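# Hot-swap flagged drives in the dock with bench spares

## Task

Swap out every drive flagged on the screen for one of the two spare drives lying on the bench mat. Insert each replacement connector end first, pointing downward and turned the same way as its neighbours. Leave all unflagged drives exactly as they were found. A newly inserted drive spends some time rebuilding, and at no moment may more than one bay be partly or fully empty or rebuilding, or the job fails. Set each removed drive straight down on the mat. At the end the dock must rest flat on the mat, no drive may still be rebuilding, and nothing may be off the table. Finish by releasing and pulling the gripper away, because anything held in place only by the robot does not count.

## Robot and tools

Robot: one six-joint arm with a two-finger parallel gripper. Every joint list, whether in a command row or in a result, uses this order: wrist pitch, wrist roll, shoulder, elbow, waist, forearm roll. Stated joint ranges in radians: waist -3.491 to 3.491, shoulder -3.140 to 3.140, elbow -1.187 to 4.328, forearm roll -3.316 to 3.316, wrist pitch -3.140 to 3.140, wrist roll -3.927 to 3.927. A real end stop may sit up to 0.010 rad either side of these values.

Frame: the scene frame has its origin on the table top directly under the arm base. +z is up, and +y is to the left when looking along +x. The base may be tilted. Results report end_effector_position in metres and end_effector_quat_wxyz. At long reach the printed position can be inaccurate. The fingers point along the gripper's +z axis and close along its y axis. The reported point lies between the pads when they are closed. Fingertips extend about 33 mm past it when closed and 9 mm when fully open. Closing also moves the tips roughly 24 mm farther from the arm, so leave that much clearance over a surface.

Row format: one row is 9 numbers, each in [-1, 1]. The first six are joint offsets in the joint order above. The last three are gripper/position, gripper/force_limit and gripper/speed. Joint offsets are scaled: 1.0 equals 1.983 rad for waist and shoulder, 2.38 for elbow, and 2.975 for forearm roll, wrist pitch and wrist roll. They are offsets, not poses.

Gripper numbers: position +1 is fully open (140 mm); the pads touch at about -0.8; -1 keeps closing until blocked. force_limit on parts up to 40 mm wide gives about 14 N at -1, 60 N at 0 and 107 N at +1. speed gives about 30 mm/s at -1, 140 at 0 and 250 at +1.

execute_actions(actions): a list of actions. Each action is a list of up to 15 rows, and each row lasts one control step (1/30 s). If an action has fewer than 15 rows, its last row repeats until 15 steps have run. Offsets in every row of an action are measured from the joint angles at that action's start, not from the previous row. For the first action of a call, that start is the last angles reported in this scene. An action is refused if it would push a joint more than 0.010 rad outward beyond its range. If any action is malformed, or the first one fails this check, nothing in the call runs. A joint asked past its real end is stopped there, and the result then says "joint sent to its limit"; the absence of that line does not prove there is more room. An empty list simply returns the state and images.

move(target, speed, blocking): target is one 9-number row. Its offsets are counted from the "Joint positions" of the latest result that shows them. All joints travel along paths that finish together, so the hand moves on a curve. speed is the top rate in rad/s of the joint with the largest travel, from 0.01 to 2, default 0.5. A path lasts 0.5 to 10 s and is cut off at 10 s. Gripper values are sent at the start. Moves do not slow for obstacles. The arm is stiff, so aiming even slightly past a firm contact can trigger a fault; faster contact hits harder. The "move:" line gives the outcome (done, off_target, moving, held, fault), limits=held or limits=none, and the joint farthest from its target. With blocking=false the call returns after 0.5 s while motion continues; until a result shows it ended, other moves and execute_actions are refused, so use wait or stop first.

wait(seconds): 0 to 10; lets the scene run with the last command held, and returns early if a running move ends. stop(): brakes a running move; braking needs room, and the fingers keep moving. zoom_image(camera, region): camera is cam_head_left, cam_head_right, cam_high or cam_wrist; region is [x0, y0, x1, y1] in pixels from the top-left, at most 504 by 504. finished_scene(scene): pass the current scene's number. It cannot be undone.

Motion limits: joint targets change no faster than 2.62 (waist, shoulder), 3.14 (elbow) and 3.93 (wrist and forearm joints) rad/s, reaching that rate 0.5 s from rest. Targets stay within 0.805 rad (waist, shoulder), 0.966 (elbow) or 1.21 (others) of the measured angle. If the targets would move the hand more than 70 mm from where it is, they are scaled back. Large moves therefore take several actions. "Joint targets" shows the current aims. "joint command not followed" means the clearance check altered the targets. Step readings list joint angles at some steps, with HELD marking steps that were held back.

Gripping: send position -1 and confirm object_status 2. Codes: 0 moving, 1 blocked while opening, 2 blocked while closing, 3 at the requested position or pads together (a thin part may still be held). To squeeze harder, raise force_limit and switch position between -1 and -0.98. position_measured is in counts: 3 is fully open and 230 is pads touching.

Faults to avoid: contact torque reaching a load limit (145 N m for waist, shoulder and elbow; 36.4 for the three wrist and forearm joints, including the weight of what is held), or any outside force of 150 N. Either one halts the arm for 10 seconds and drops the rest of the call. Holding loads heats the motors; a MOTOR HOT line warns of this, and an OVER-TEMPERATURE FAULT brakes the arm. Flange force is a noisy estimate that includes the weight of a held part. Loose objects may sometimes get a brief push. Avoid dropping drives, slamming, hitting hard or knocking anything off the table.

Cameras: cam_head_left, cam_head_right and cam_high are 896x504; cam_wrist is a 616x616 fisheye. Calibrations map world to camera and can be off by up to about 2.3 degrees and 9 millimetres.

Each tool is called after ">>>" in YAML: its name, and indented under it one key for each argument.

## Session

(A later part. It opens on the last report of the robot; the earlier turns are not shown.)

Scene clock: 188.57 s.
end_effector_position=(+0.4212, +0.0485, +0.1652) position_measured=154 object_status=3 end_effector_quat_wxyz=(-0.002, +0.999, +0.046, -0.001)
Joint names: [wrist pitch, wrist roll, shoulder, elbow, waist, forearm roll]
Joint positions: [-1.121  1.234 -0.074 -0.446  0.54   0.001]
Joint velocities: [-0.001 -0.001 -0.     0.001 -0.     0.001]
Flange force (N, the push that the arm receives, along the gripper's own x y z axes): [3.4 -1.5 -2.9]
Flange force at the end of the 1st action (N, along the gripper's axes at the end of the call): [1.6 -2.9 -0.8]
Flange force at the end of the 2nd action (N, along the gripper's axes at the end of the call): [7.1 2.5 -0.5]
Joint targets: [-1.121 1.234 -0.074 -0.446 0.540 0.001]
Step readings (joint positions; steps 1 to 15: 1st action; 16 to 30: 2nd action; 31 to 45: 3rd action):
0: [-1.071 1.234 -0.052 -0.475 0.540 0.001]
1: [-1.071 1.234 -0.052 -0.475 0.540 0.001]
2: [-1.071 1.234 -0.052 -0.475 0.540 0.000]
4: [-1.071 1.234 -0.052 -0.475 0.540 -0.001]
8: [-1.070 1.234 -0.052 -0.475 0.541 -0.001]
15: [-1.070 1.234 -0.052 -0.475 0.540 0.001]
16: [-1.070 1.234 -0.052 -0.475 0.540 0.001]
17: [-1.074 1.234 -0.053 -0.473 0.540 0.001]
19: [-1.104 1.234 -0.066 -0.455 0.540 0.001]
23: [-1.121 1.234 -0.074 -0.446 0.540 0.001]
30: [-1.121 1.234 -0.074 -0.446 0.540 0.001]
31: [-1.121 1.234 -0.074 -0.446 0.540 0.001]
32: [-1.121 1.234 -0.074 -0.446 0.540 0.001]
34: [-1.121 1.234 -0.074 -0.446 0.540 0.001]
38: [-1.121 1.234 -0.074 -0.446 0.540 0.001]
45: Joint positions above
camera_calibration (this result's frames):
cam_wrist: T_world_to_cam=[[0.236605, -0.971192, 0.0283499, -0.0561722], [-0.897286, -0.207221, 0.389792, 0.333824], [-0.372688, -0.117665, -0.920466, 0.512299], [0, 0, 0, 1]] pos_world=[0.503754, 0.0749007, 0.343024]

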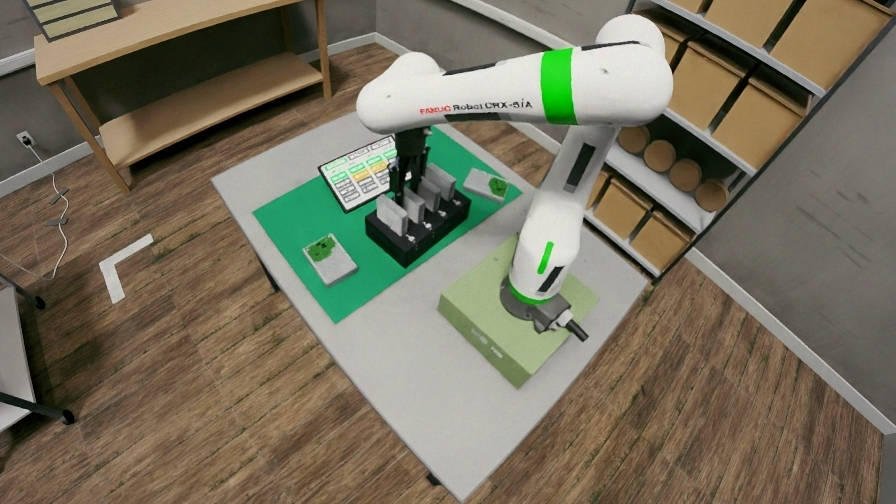

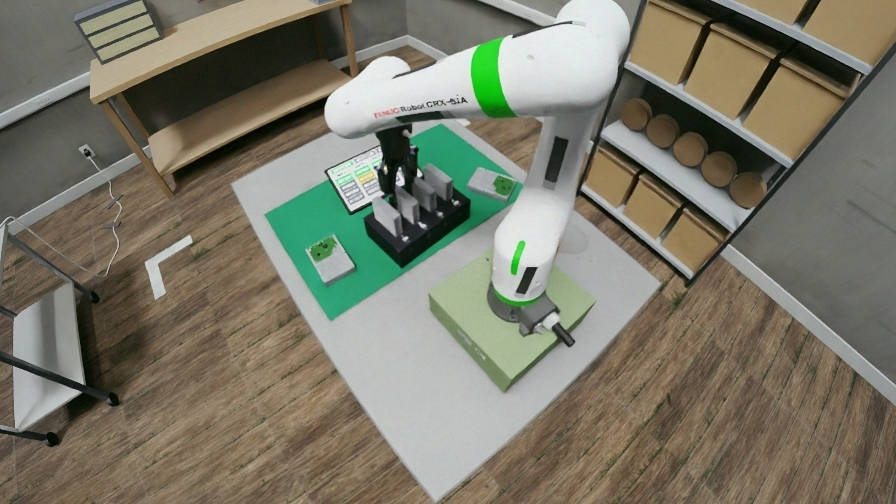

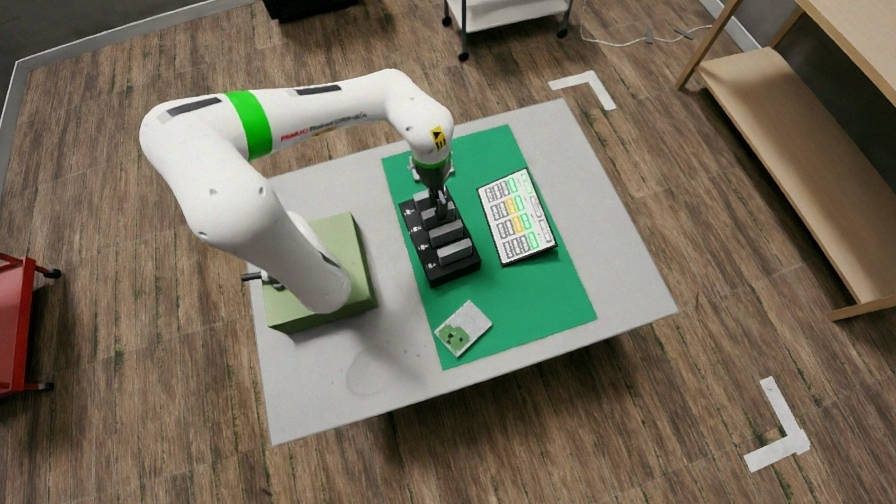

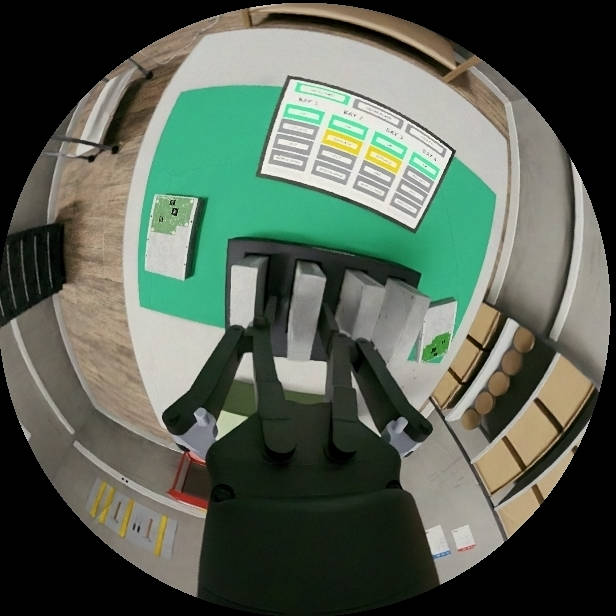

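>>> execute_actions:
  actions:
    - [[0,0,0,0,-0.006,0,-0.2,0.3,-0.5]]
    - [[0,0,0,0,0,0,-1,0.3,-0.5]]
    - [[0,0,0,0,0,0,-1,0.3,-0.5]]
    - [[0,0,0,0,0,0,-1,0.3,-0.5]]

Scene clock: 202.27 s.
end_effector_position=(+0.4218, +0.0434, +0.1654) position_measured=196 object_status=2 end_effector_quat_wxyz=(-0.001, +0.999, +0.040, -0.001)
Joint names: [wrist pitch, wrist roll, shoulder, elbow, waist, forearm roll]
Joint positions: [-1.121  1.234 -0.074 -0.446  0.528  0.001]
Joint velocities: [-0.     0.001 -0.    -0.    -0.    -0.001]
Flange force (N, the push that the arm receives, along the gripper's own x y z axes): [3.7 12.6 -14.8]
Flange force at the end of the 1st action (N, along the gripper's axes at the end of the call): [8.3 0.3 -1.0]
Flange force at the end of the 2nd action (N, along the gripper's axes at the end of the call): [7.9 13.2 -14.3]
Flange force at the end of the 3rd action (N, along the gripper's axes at the end of the call): [7.5 12.8 -13.5]
Joint targets: [-1.121 1.234 -0.074 -0.446 0.528 0.001]
Step readings (joint positions; steps 1 to 15: 1st action; 16 to 30: 2nd action; 31 to 45: 3rd action; 46 to 60: 4th action):
0: [-1.121 1.234 -0.074 -0.446 0.540 0.001]
1: [-1.121 1.234 -0.074 -0.446 0.540 0.001]
2: [-1.121 1.234 -0.074 -0.446 0.538 0.001]
4: [-1.121 1.234 -0.074 -0.446 0.529 0.001]
8: [-1.121 1.234 -0.074 -0.446 0.528 0.001]
15: [-1.121 1.234 -0.074 -0.446 0.528 0.001]
16: [-1.121 1.234 -0.074 -0.446 0.528 0.001]
17: [-1.121 1.234 -0.074 -0.446 0.528 0.001]
19: [-1.121 1.234 -0.074 -0.446 0.528 0.001]
23: [-1.121 1.234 -0.074 -0.446 0.528 0.001]
30: [-1.121 1.234 -0.074 -0.446 0.528 0.001]
31: [-1.121 1.234 -0.074 -0.446 0.528 0.001]
32: [-1.121 1.234 -0.074 -0.446 0.528 0.001]
34: [-1.121 1.234 -0.074 -0.446 0.528 0.001]
38: [-1.121 1.234 -0.074 -0.446 0.528 0.001]
45: [-1.121 1.234 -0.074 -0.446 0.528 0.001]
46: [-1.121 1.234 -0.074 -0.446 0.528 0.001]
47: [-1.121 1.234 -0.074 -0.446 0.528 0.001]
49: [-1.121 1.234 -0.074 -0.446 0.528 0.001]
53: [-1.121 1.234 -0.074 -0.446 0.528 0.001]
60: Joint positions above
camera_calibration (this result's frames):
cam_wrist: T_world_to_cam=[[0.225153, -0.973872, 0.0296577, -0.0565527], [-0.899857, -0.196178, 0.389579, 0.333891], [-0.373582, -0.114403, -0.920515, 0.512314], [0, 0, 0, 1]] pos_world=[0.504578, 0.0690369, 0.343193]

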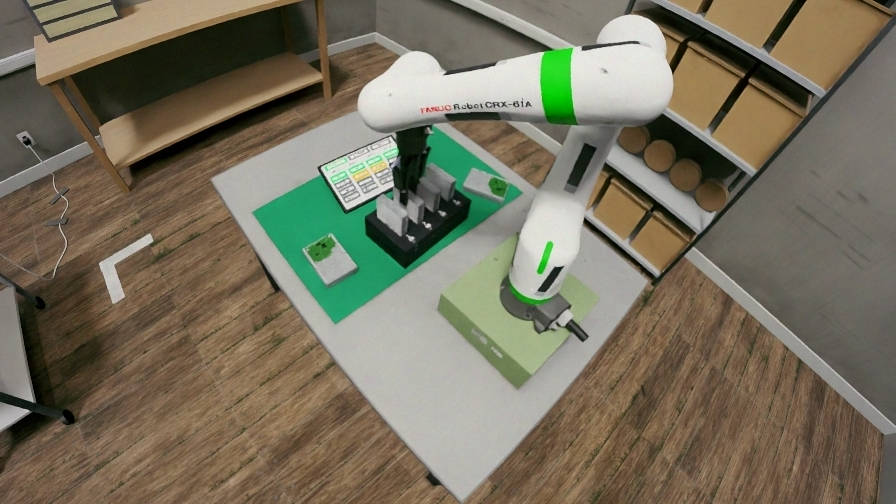

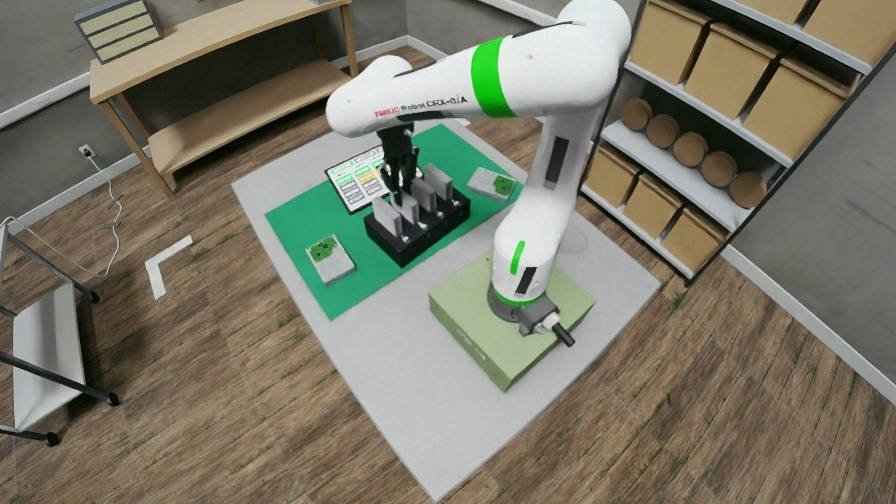

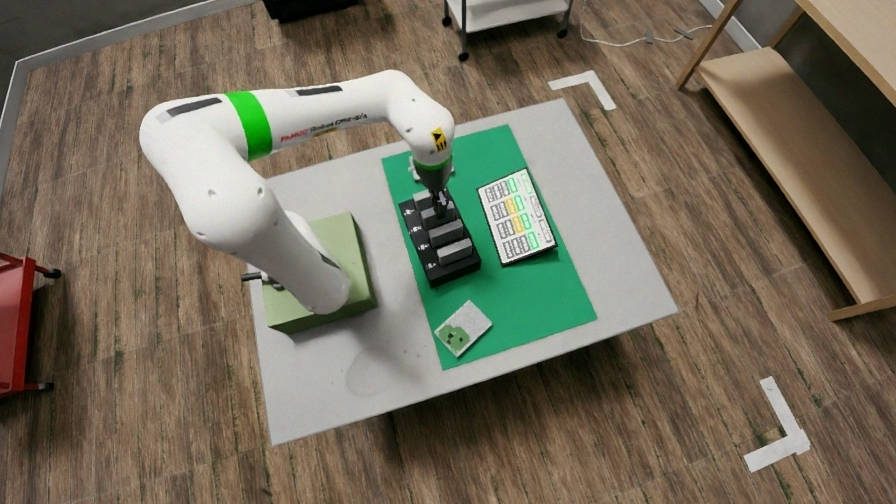

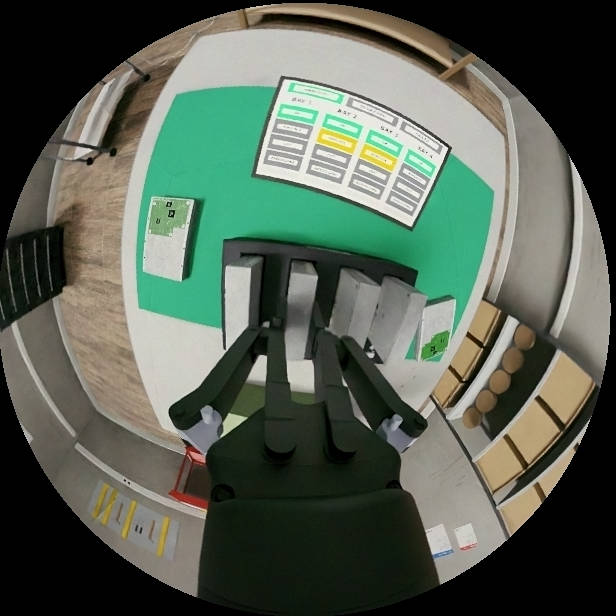

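>>> execute_actions:
  actions:
    - [[0,0,0,0,-0.0015,0,-0.98,0,0]]
    - [[0,0,0,0,0,0,-0.98,0,0]]
    - [[-0.008,0,-0.005,0.0058,0,0,-0.98,0,0]]
    - [[0,0,0,0,0,0,-0.98,0,0]]

Scene clock: 208.67 s.
end_effector_position=(+0.4221, +0.0421, +0.1747) position_measured=196 object_status=2 end_effector_quat_wxyz=(-0.001, +0.999, +0.038, -0.001)
Joint names: [wrist pitch, wrist roll, shoulder, elbow, waist, forearm roll]
Joint positions: [-1.145  1.234 -0.084 -0.432  0.525  0.001]
Joint velocities: [ 0.    -0.     0.    -0.001  0.     0.   ]
Flange force (N, the push that the arm receives, along the gripper's own x y z axes): [8.5 -0.8 29.5]
Flange force at the end of the 1st action (N, along the gripper's axes at the end of the call): [6.5 3.9 -13.5]
Flange force at the end of the 2nd action (N, along the gripper's axes at the end of the call): [5.7 1.9 -16.4]
Flange force at the end of the 3rd action (N, along the gripper's axes at the end of the call): [8.7 4.8 29.8]
Joint targets: [-1.145 1.234 -0.084 -0.432 0.525 0.001]
Step readings (joint positions; steps 1 to 15: 1st action; 16 to 30: 2nd action; 31 to 45: 3rd action; 46 to 60: 4th action):
0: [-1.121 1.234 -0.074 -0.446 0.528 0.001]
1: [-1.121 1.234 -0.074 -0.446 0.528 0.001]
2: [-1.121 1.234 -0.074 -0.446 0.527 0.001]
4: [-1.121 1.234 -0.074 -0.446 0.525 0.001]
8: [-1.121 1.234 -0.074 -0.446 0.525 0.001]
15: [-1.121 1.234 -0.074 -0.446 0.525 0.001]
16: [-1.121 1.234 -0.074 -0.446 0.525 0.001]
17: [-1.121 1.234 -0.074 -0.446 0.525 0.001]
19: [-1.121 1.234 -0.074 -0.446 0.525 0.001]
23: [-1.121 1.234 -0.074 -0.446 0.525 0.001]
30: [-1.121 1.234 -0.074 -0.446 0.525 0.001]
31: [-1.121 1.234 -0.074 -0.446 0.525 0.001]
32: [-1.124 1.234 -0.075 -0.444 0.525 0.001]
34: [-1.143 1.234 -0.083 -0.433 0.525 0.000]
38: [-1.145 1.234 -0.083 -0.432 0.525 0.001]
45: [-1.145 1.234 -0.084 -0.432 0.525 0.001]
46: [-1.145 1.234 -0.084 -0.432 0.525 0.001]
47: [-1.145 1.234 -0.084 -0.432 0.525 0.001]
49: [-1.145 1.234 -0.084 -0.432 0.525 0.001]
53: [-1.145 1.234 -0.084 -0.432 0.525 0.001]
60: Joint positions above
camera_calibration (this result's frames):
cam_wrist: T_world_to_cam=[[0.222254, -0.974524, 0.0301028, -0.0569683], [-0.900336, -0.19329, 0.389914, 0.330285], [-0.374162, -0.113763, -0.920359, 0.52099], [0, 0, 0, 1]] pos_world=[0.504964, 0.0675932, 0.352429]

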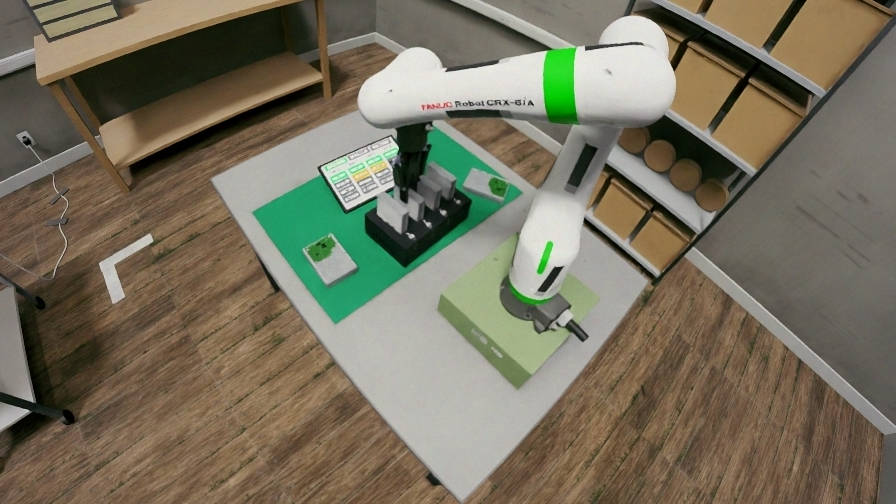

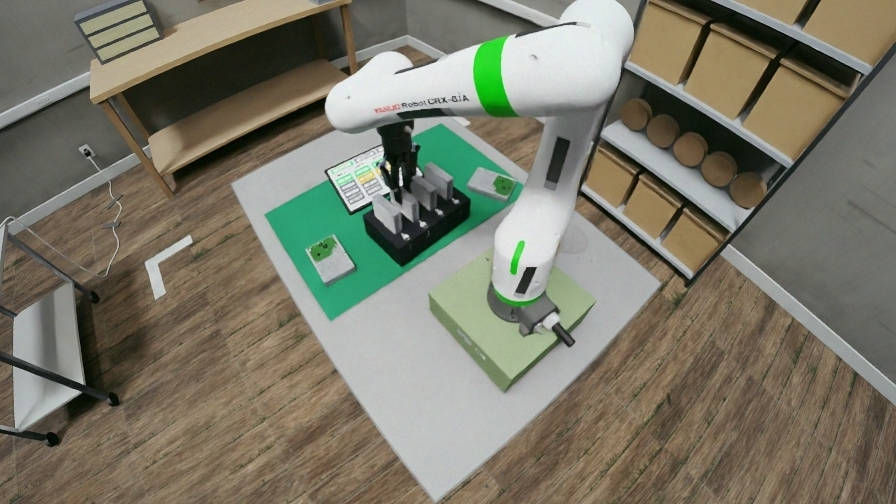

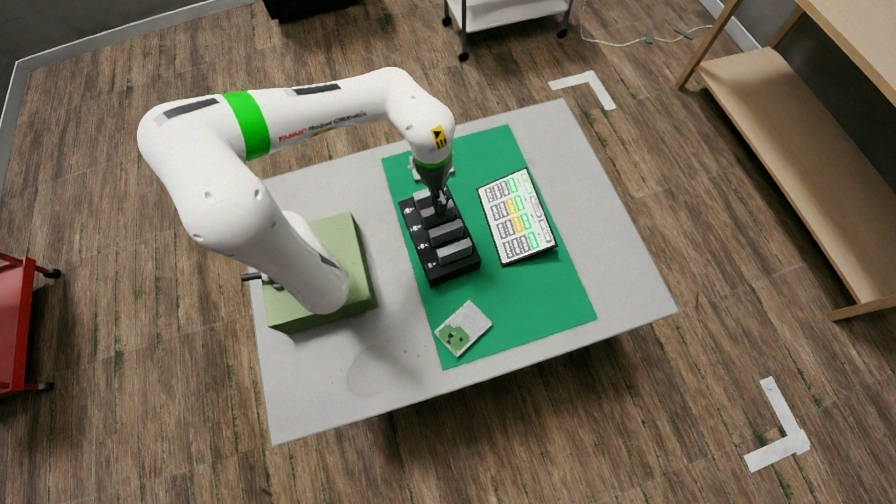

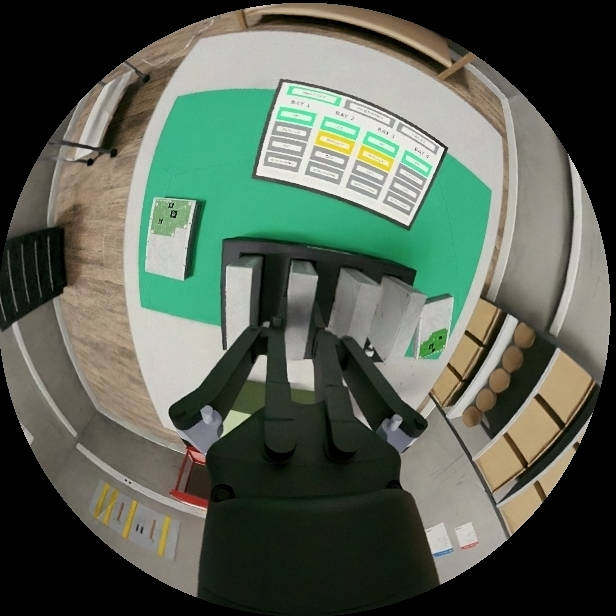

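>>> zoom_image:
  camera: "cam_head_left"
  region: [360, 170, 480, 270]

>>> zoom_image:
  camera: "cam_high"
  region: [390, 180, 490, 300]

Region (360, 170, 480, 270) of cam_head_left's 896x504 image, scaled by 4.200, with more detail than that image has.

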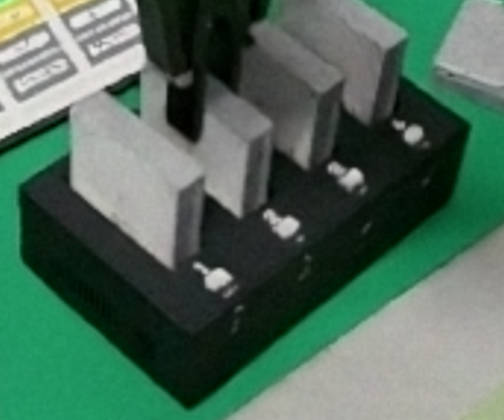

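Region (390, 180, 490, 300) of cam_high's 896x504 image, scaled by 4.200, with more detail than that image has.

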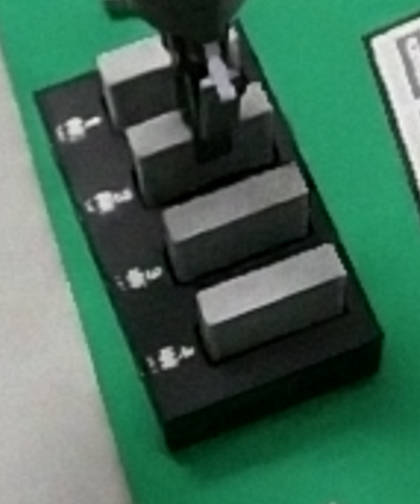

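>>> move:
  target: [-0.017,0,-0.0105,0.0124,0,0,-0.98,0,0]
  speed: 0.06

>>> zoom_image:
  camera: "cam_head_left"
  region: [360, 170, 480, 270]

Scene clock: 222.60 s.
end_effector_position=(+0.4219, +0.0420, +0.1945) position_measured=196 object_status=2 end_effector_quat_wxyz=(-0.001, +0.999, +0.038, -0.001)
Joint names: [wrist pitch, wrist roll, shoulder, elbow, waist, forearm roll]
Joint positions: [-1.196  1.234 -0.104 -0.402  0.525  0.001]
Joint velocities: [-0.001  0.     0.    -0.    -0.     0.   ]
Flange force (N, the push that the arm receives, along the gripper's own x y z axes): [8.0 -0.5 32.4]
Joint targets: [-1.196 1.234 -0.104 -0.402 0.525 0.001]
move: done; limits=none; farthest joint: the waist, 0.000 radians from its target (0.000 radians at the start)
camera_calibration (this result's frames):
cam_wrist: T_world_to_cam=[[0.222183, -0.974538, 0.0301741, -0.0576709], [-0.900272, -0.193172, 0.390122, 0.322344], [-0.37436, -0.113843, -0.920269, 0.539218], [0, 0, 0, 1]] pos_world=[0.504872, 0.0674519, 0.372212]

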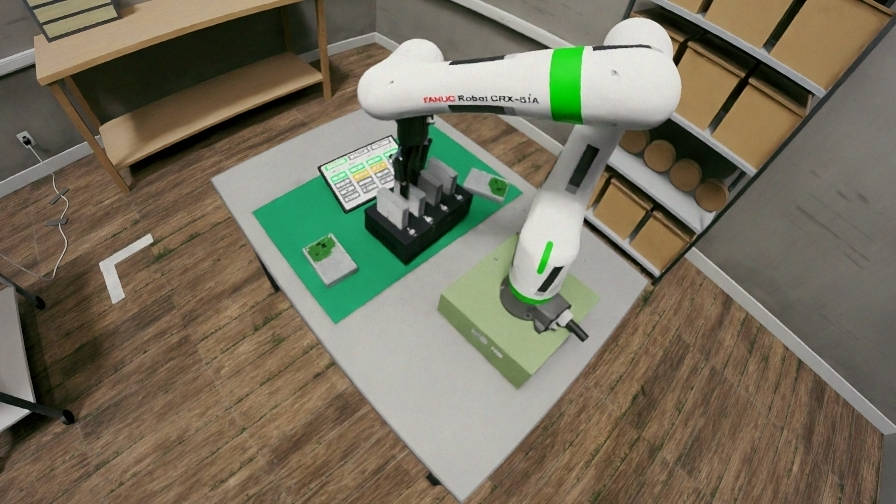

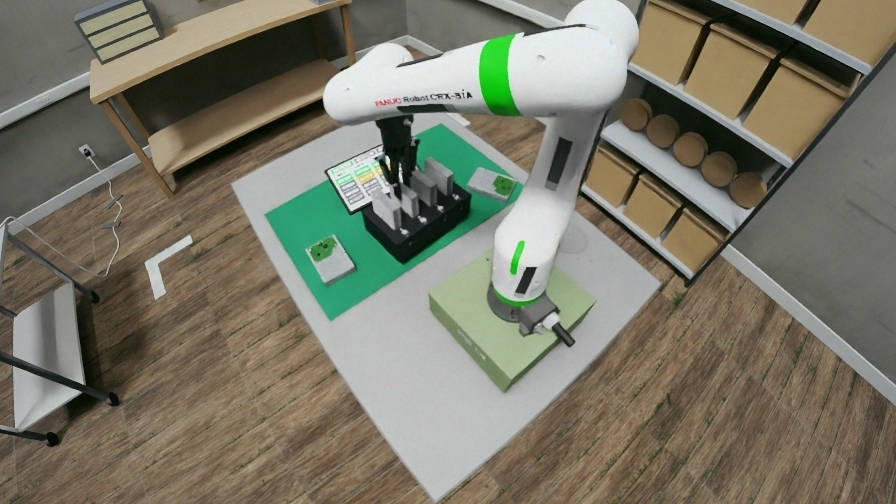

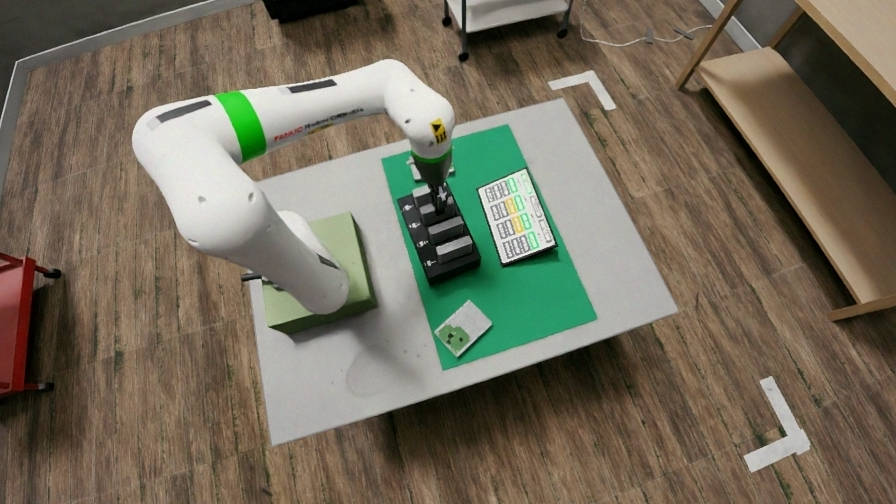

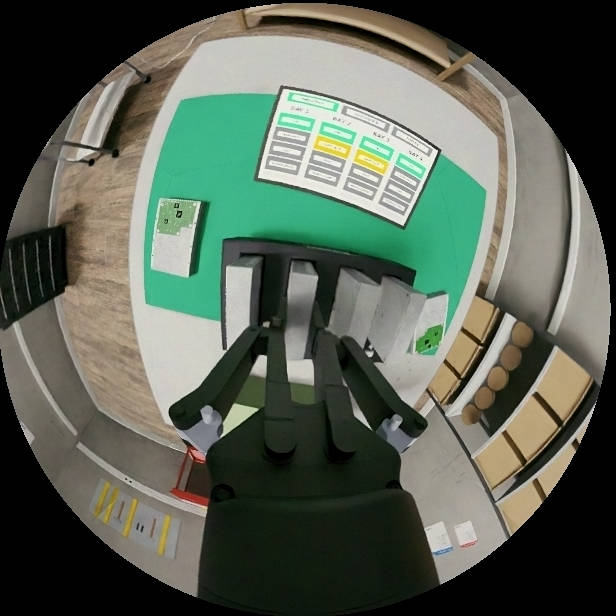

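Region (360, 170, 480, 270) of cam_head_left's 896x504 image, scaled by 4.200, with more detail than that image has.

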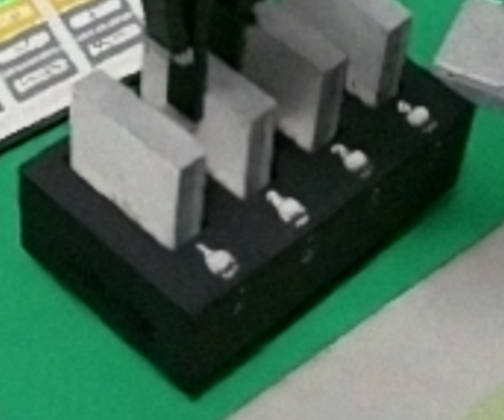

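>>> move:
  target: [0.0256,0,0.0158,-0.0185,0,0,-0.98,0,0]
  speed: 0.08

>>> zoom_image:
  camera: "cam_wrist"
  region: [250, 70, 460, 240]

Scene clock: 232.43 s.
end_effector_position=(+0.4221, +0.0421, +0.1651) position_measured=196 object_status=2 end_effector_quat_wxyz=(-0.001, +0.999, +0.038, -0.000)
Joint names: [wrist pitch, wrist roll, shoulder, elbow, waist, forearm roll]
Joint positions: [-1.119  1.234 -0.073 -0.446  0.525  0.001]
Joint velocities: [ 0.001  0.     0.001  0.     0.    -0.   ]
Flange force (N, the push that the arm receives, along the gripper's own x y z axes): [-1.2 -7.3 -45.4]
Joint targets: [-1.119 1.234 -0.073 -0.446 0.525 0.001]
move: done; limits=none; farthest joint: the shoulder, 0.001 radians from its target (0.032 radians at the start)
camera_calibration (this result's frames):
cam_wrist: T_world_to_cam=[[0.222318, -0.974511, 0.0300526, -0.0566972], [-0.900626, -0.193461, 0.38916, 0.334288], [-0.373427, -0.113583, -0.92068, 0.511884], [0, 0, 0, 1]] pos_world=[0.504825, 0.0675611, 0.342893]

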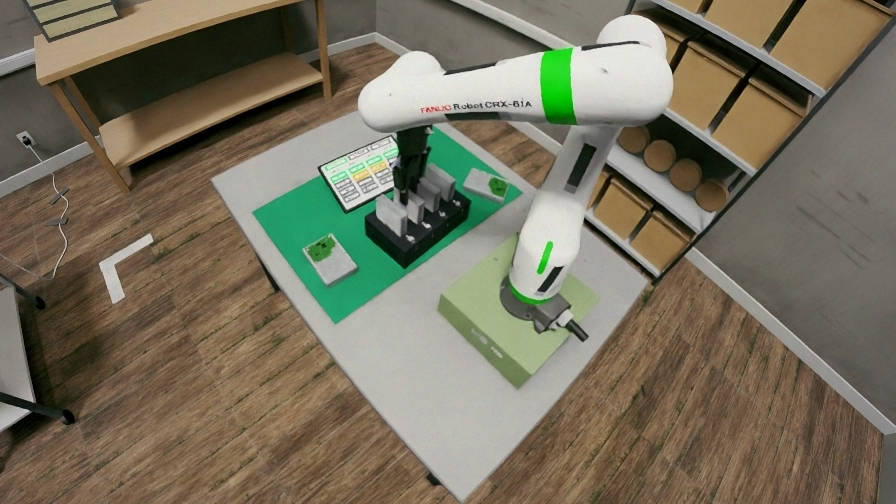

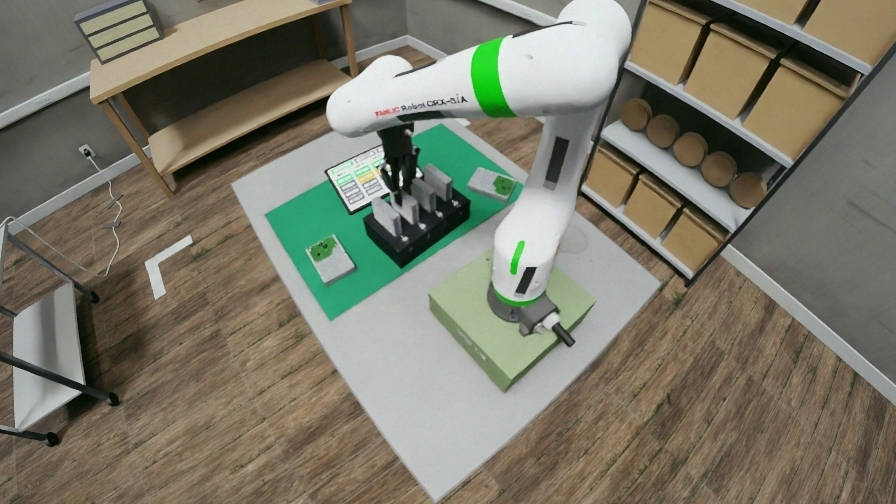

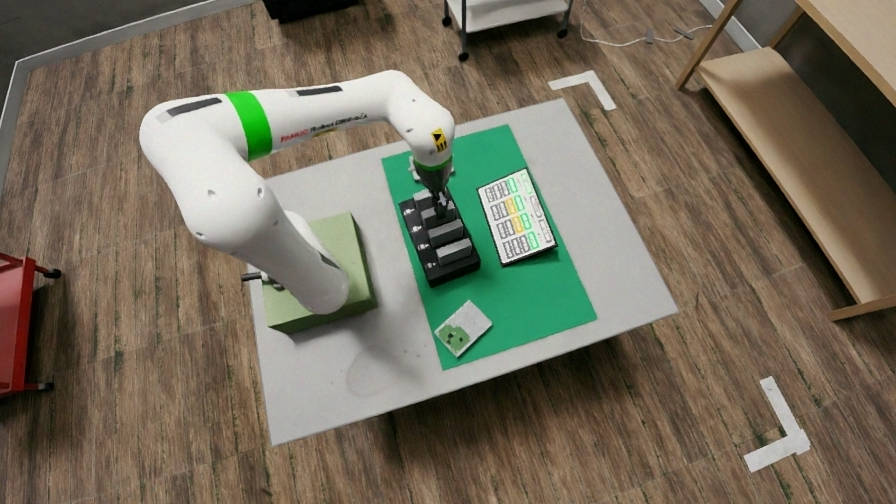

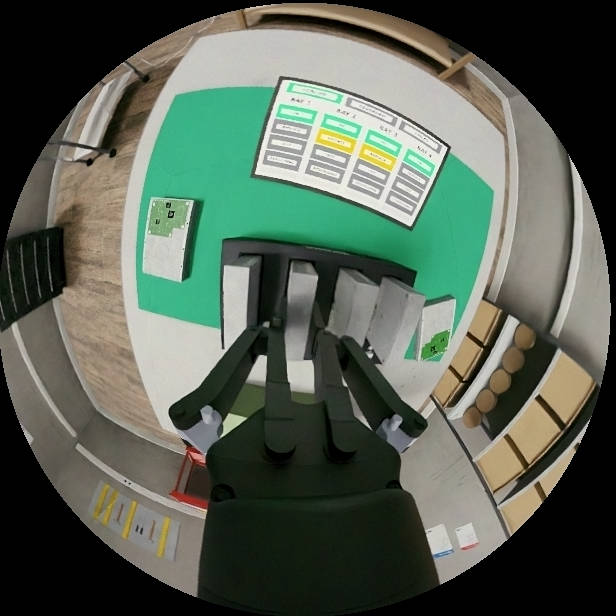

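Region (250, 70, 460, 240) of cam_wrist's 616x616 image, scaled by 2.400, with more detail than that image has; it fills the top 408 rows of this view, and the rest is white.

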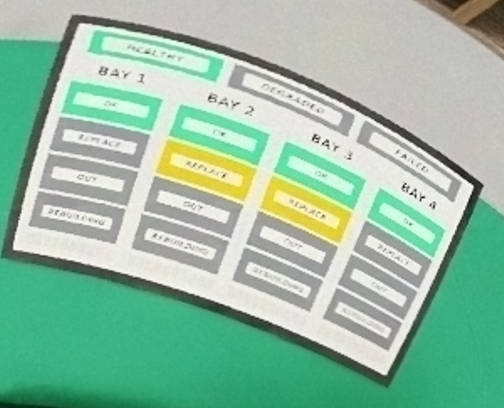

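>>> execute_actions:
  actions:
    - [[0,0,0,0,0,0,-0.2,0,0]]
    - [[-0.07,0,-0.03,0.05,0,0,-0.2,0,0]]
    - [[-0.03,0,-0.005,0.03,0,0,-0.2,0,0]]

Scene clock: 291.63 s.
end_effector_position=(+0.4161, +0.0390, +0.2702) position_measured=154 object_status=3 end_effector_quat_wxyz=(+0.006, +0.999, +0.038, -0.018)
Joint names: [wrist pitch, wrist roll, shoulder, elbow, waist, forearm roll]
Joint positions: [-1.417  1.234 -0.143 -0.256  0.525  0.002]
Joint velocities: [-0.    -0.     0.001 -0.002  0.     0.002]
Flange force (N, the push that the arm receives, along the gripper's own x y z axes): [4.1 0.8 -3.1]
Flange force at the end of the 1st action (N, along the gripper's axes at the end of the call): [9.3 -0.6 -3.2]
Flange force at the end of the 2nd action (N, along the gripper's axes at the end of the call): [7.2 -0.9 -2.8]
Joint targets: [-1.417 1.234 -0.143 -0.256 0.525 0.002]
Step readings (joint positions; steps 1 to 15: 1st action; 16 to 30: 2nd action; 31 to 45: 3rd action):
0: [-1.119 1.234 -0.073 -0.446 0.525 0.001]
1: [-1.119 1.234 -0.073 -0.446 0.525 0.001]
2: [-1.119 1.234 -0.073 -0.446 0.525 0.001]
4: [-1.119 1.234 -0.073 -0.447 0.525 0.001]
8: [-1.119 1.234 -0.073 -0.446 0.525 0.001]
15: [-1.119 1.234 -0.073 -0.446 0.525 0.001]
16: [-1.120 1.234 -0.073 -0.446 0.525 0.001]
17: [-1.124 1.234 -0.074 -0.444 0.525 0.001]
19: [-1.157 1.234 -0.084 -0.425 0.525 0.001]
23: [-1.291 1.234 -0.123 -0.348 0.525 0.002]
30: [-1.328 1.234 -0.133 -0.327 0.525 0.002]
31: [-1.328 1.234 -0.133 -0.327 0.525 0.002]
32: [-1.332 1.234 -0.133 -0.324 0.525 0.001]
34: [-1.366 1.234 -0.137 -0.297 0.525 0.001]
38: [-1.416 1.234 -0.143 -0.256 0.525 0.001]
45: Joint positions above
camera_calibration (this result's frames):
cam_wrist: T_world_to_cam=[[0.22318, -0.974063, 0.037308, -0.0639389], [-0.886746, -0.186981, 0.422752, 0.272292], [-0.404812, -0.127432, -0.905477, 0.615587], [0, 0, 0, 1]] pos_world=[0.504921, 0.067079, 0.444673]

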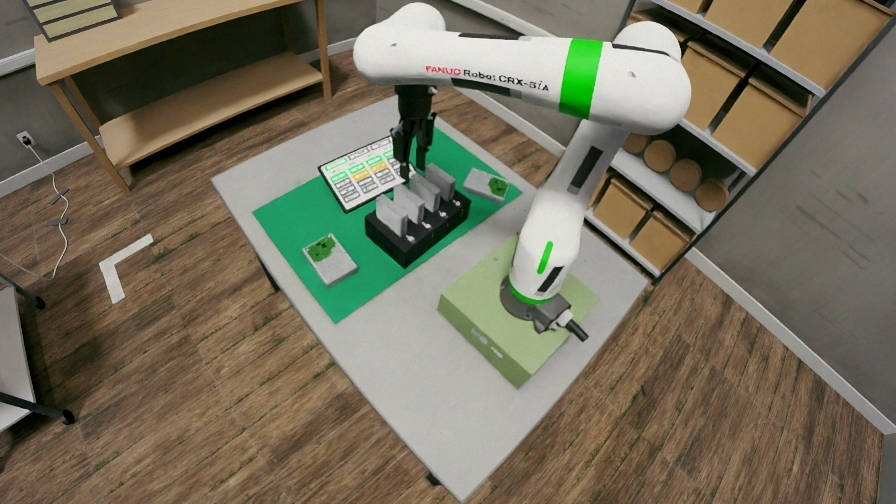

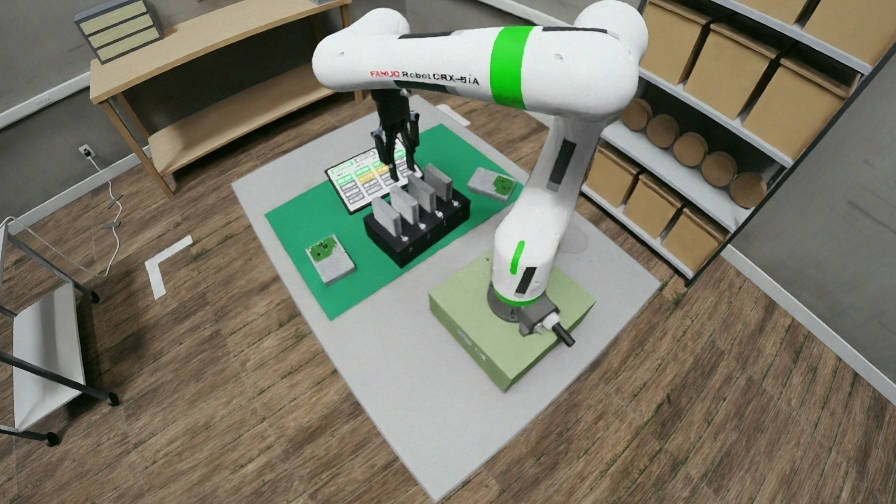

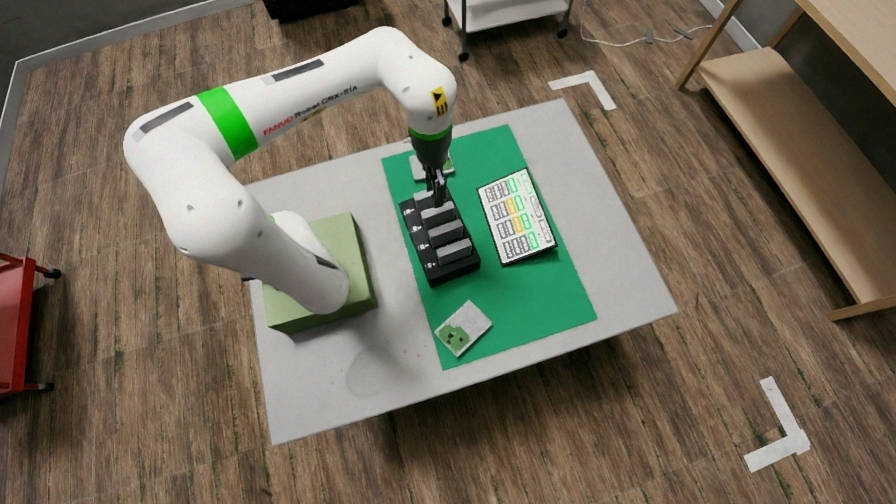

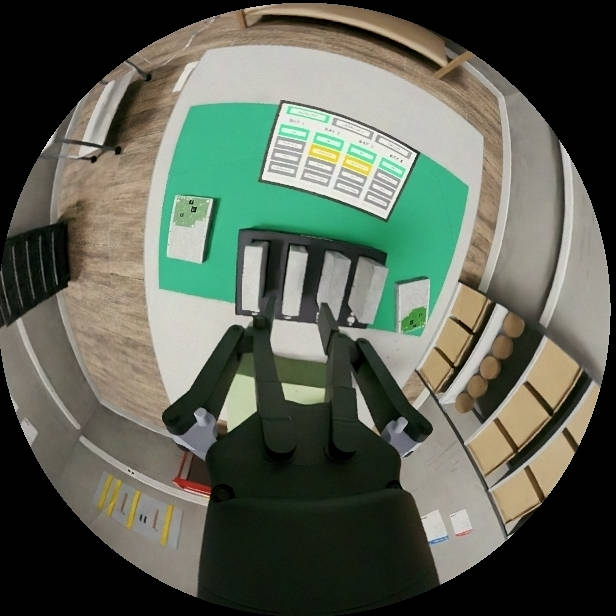

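>>> zoom_image:
  camera: "cam_wrist"
  region: [225, 220, 405, 340]

>>> move:
  target: [-0.2766,0.04,0.428,0.3566,-0.073,-0.0555,-0.2,0,0]
  speed: 0.5

Region (225, 220, 405, 340) of cam_wrist's 616x616 image, scaled by 2.800, with more detail than that image has.

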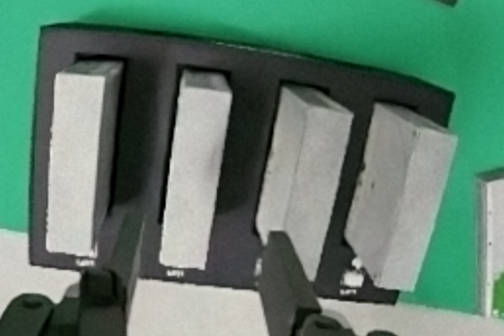

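Scene clock: 298.87 s.
end_effector_position=(+0.4580, +0.0412, +0.2589) position_measured=154 object_status=3 end_effector_quat_wxyz=(+0.026, +0.905, +0.041, -0.422)
Joint names: [wrist pitch, wrist roll, shoulder, elbow, waist, forearm roll]
Joint positions: [-2.24   1.353  0.706  0.593  0.38  -0.164]
Joint velocities: [-0.     0.001  0.    -0.    -0.     0.001]
Flange force (N, the push that the arm receives, along the gripper's own x y z axes): [6.6 1.1 -11.8]
Joint targets: [-2.240 1.353 0.706 0.593 0.380 -0.164]
move: done; limits=none; farthest joint: the waist, 0.000 radians from its target (0.145 radians at the start)
camera_calibration (this result's frames):
cam_wrist: T_world_to_cam=[[0.213662, -0.973743, -0.0785758, -0.0363388], [-0.277449, -0.137606, 0.950835, -0.103243], [-0.936681, -0.181356, -0.299565, 0.711542], [0, 0, 0, 1]] pos_world=[0.645607, 0.079451, 0.308465]

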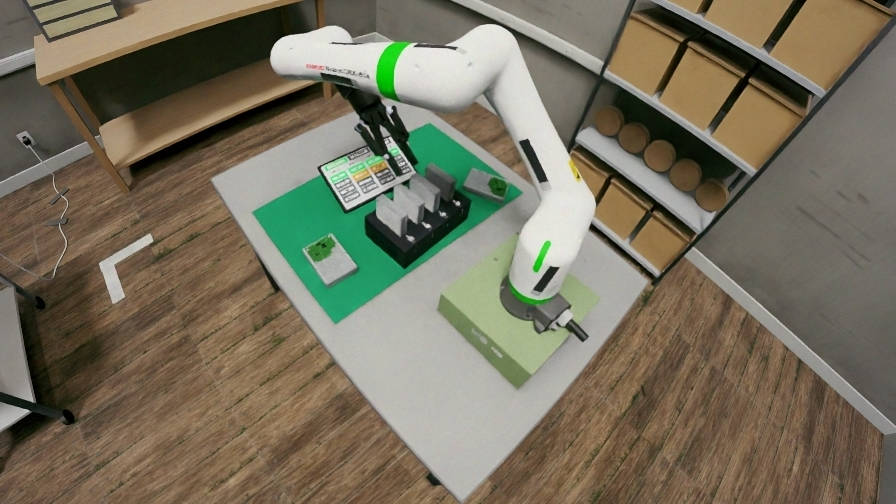

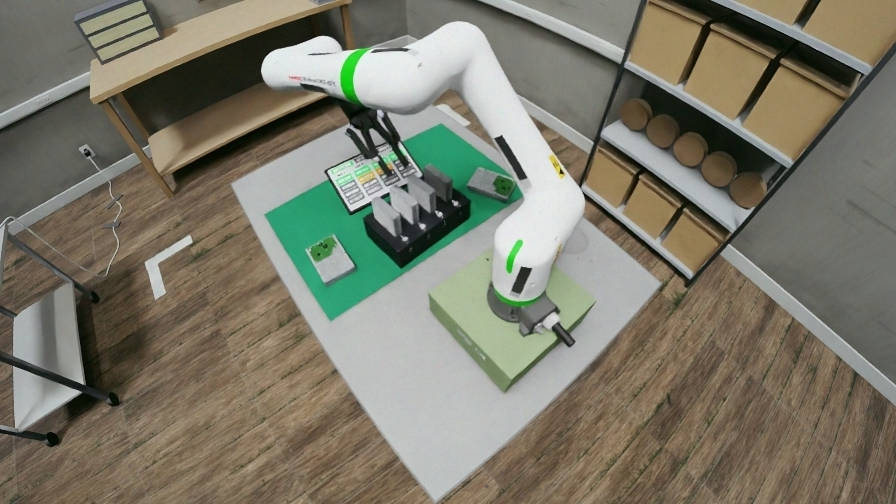

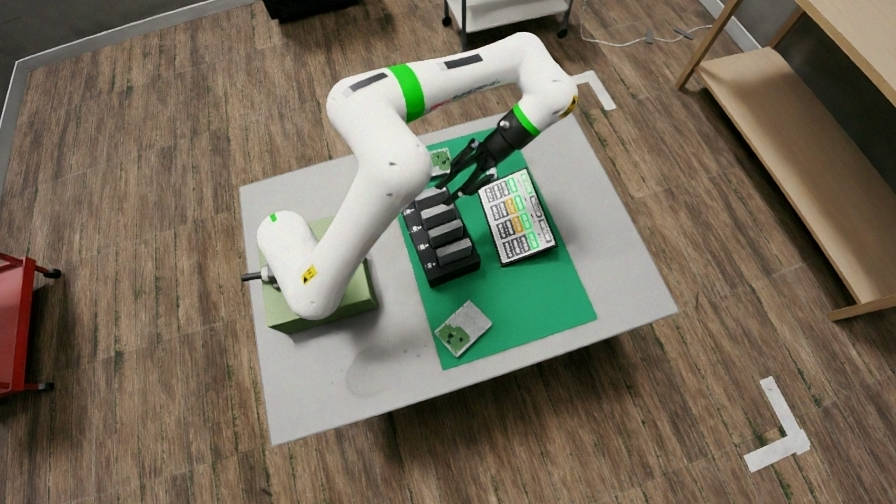

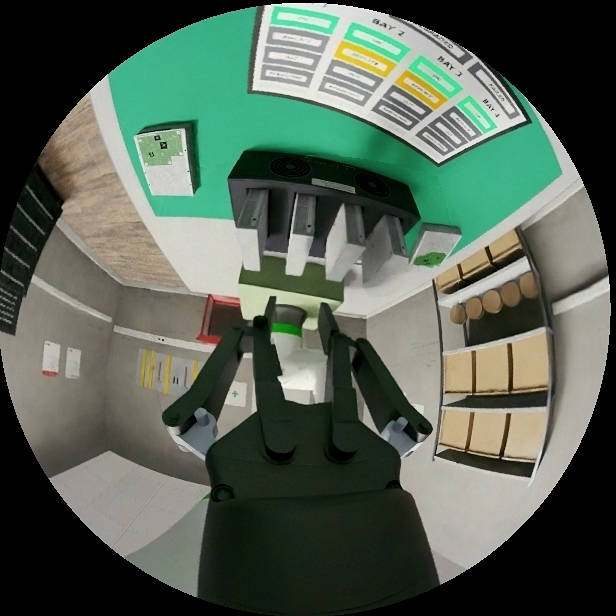

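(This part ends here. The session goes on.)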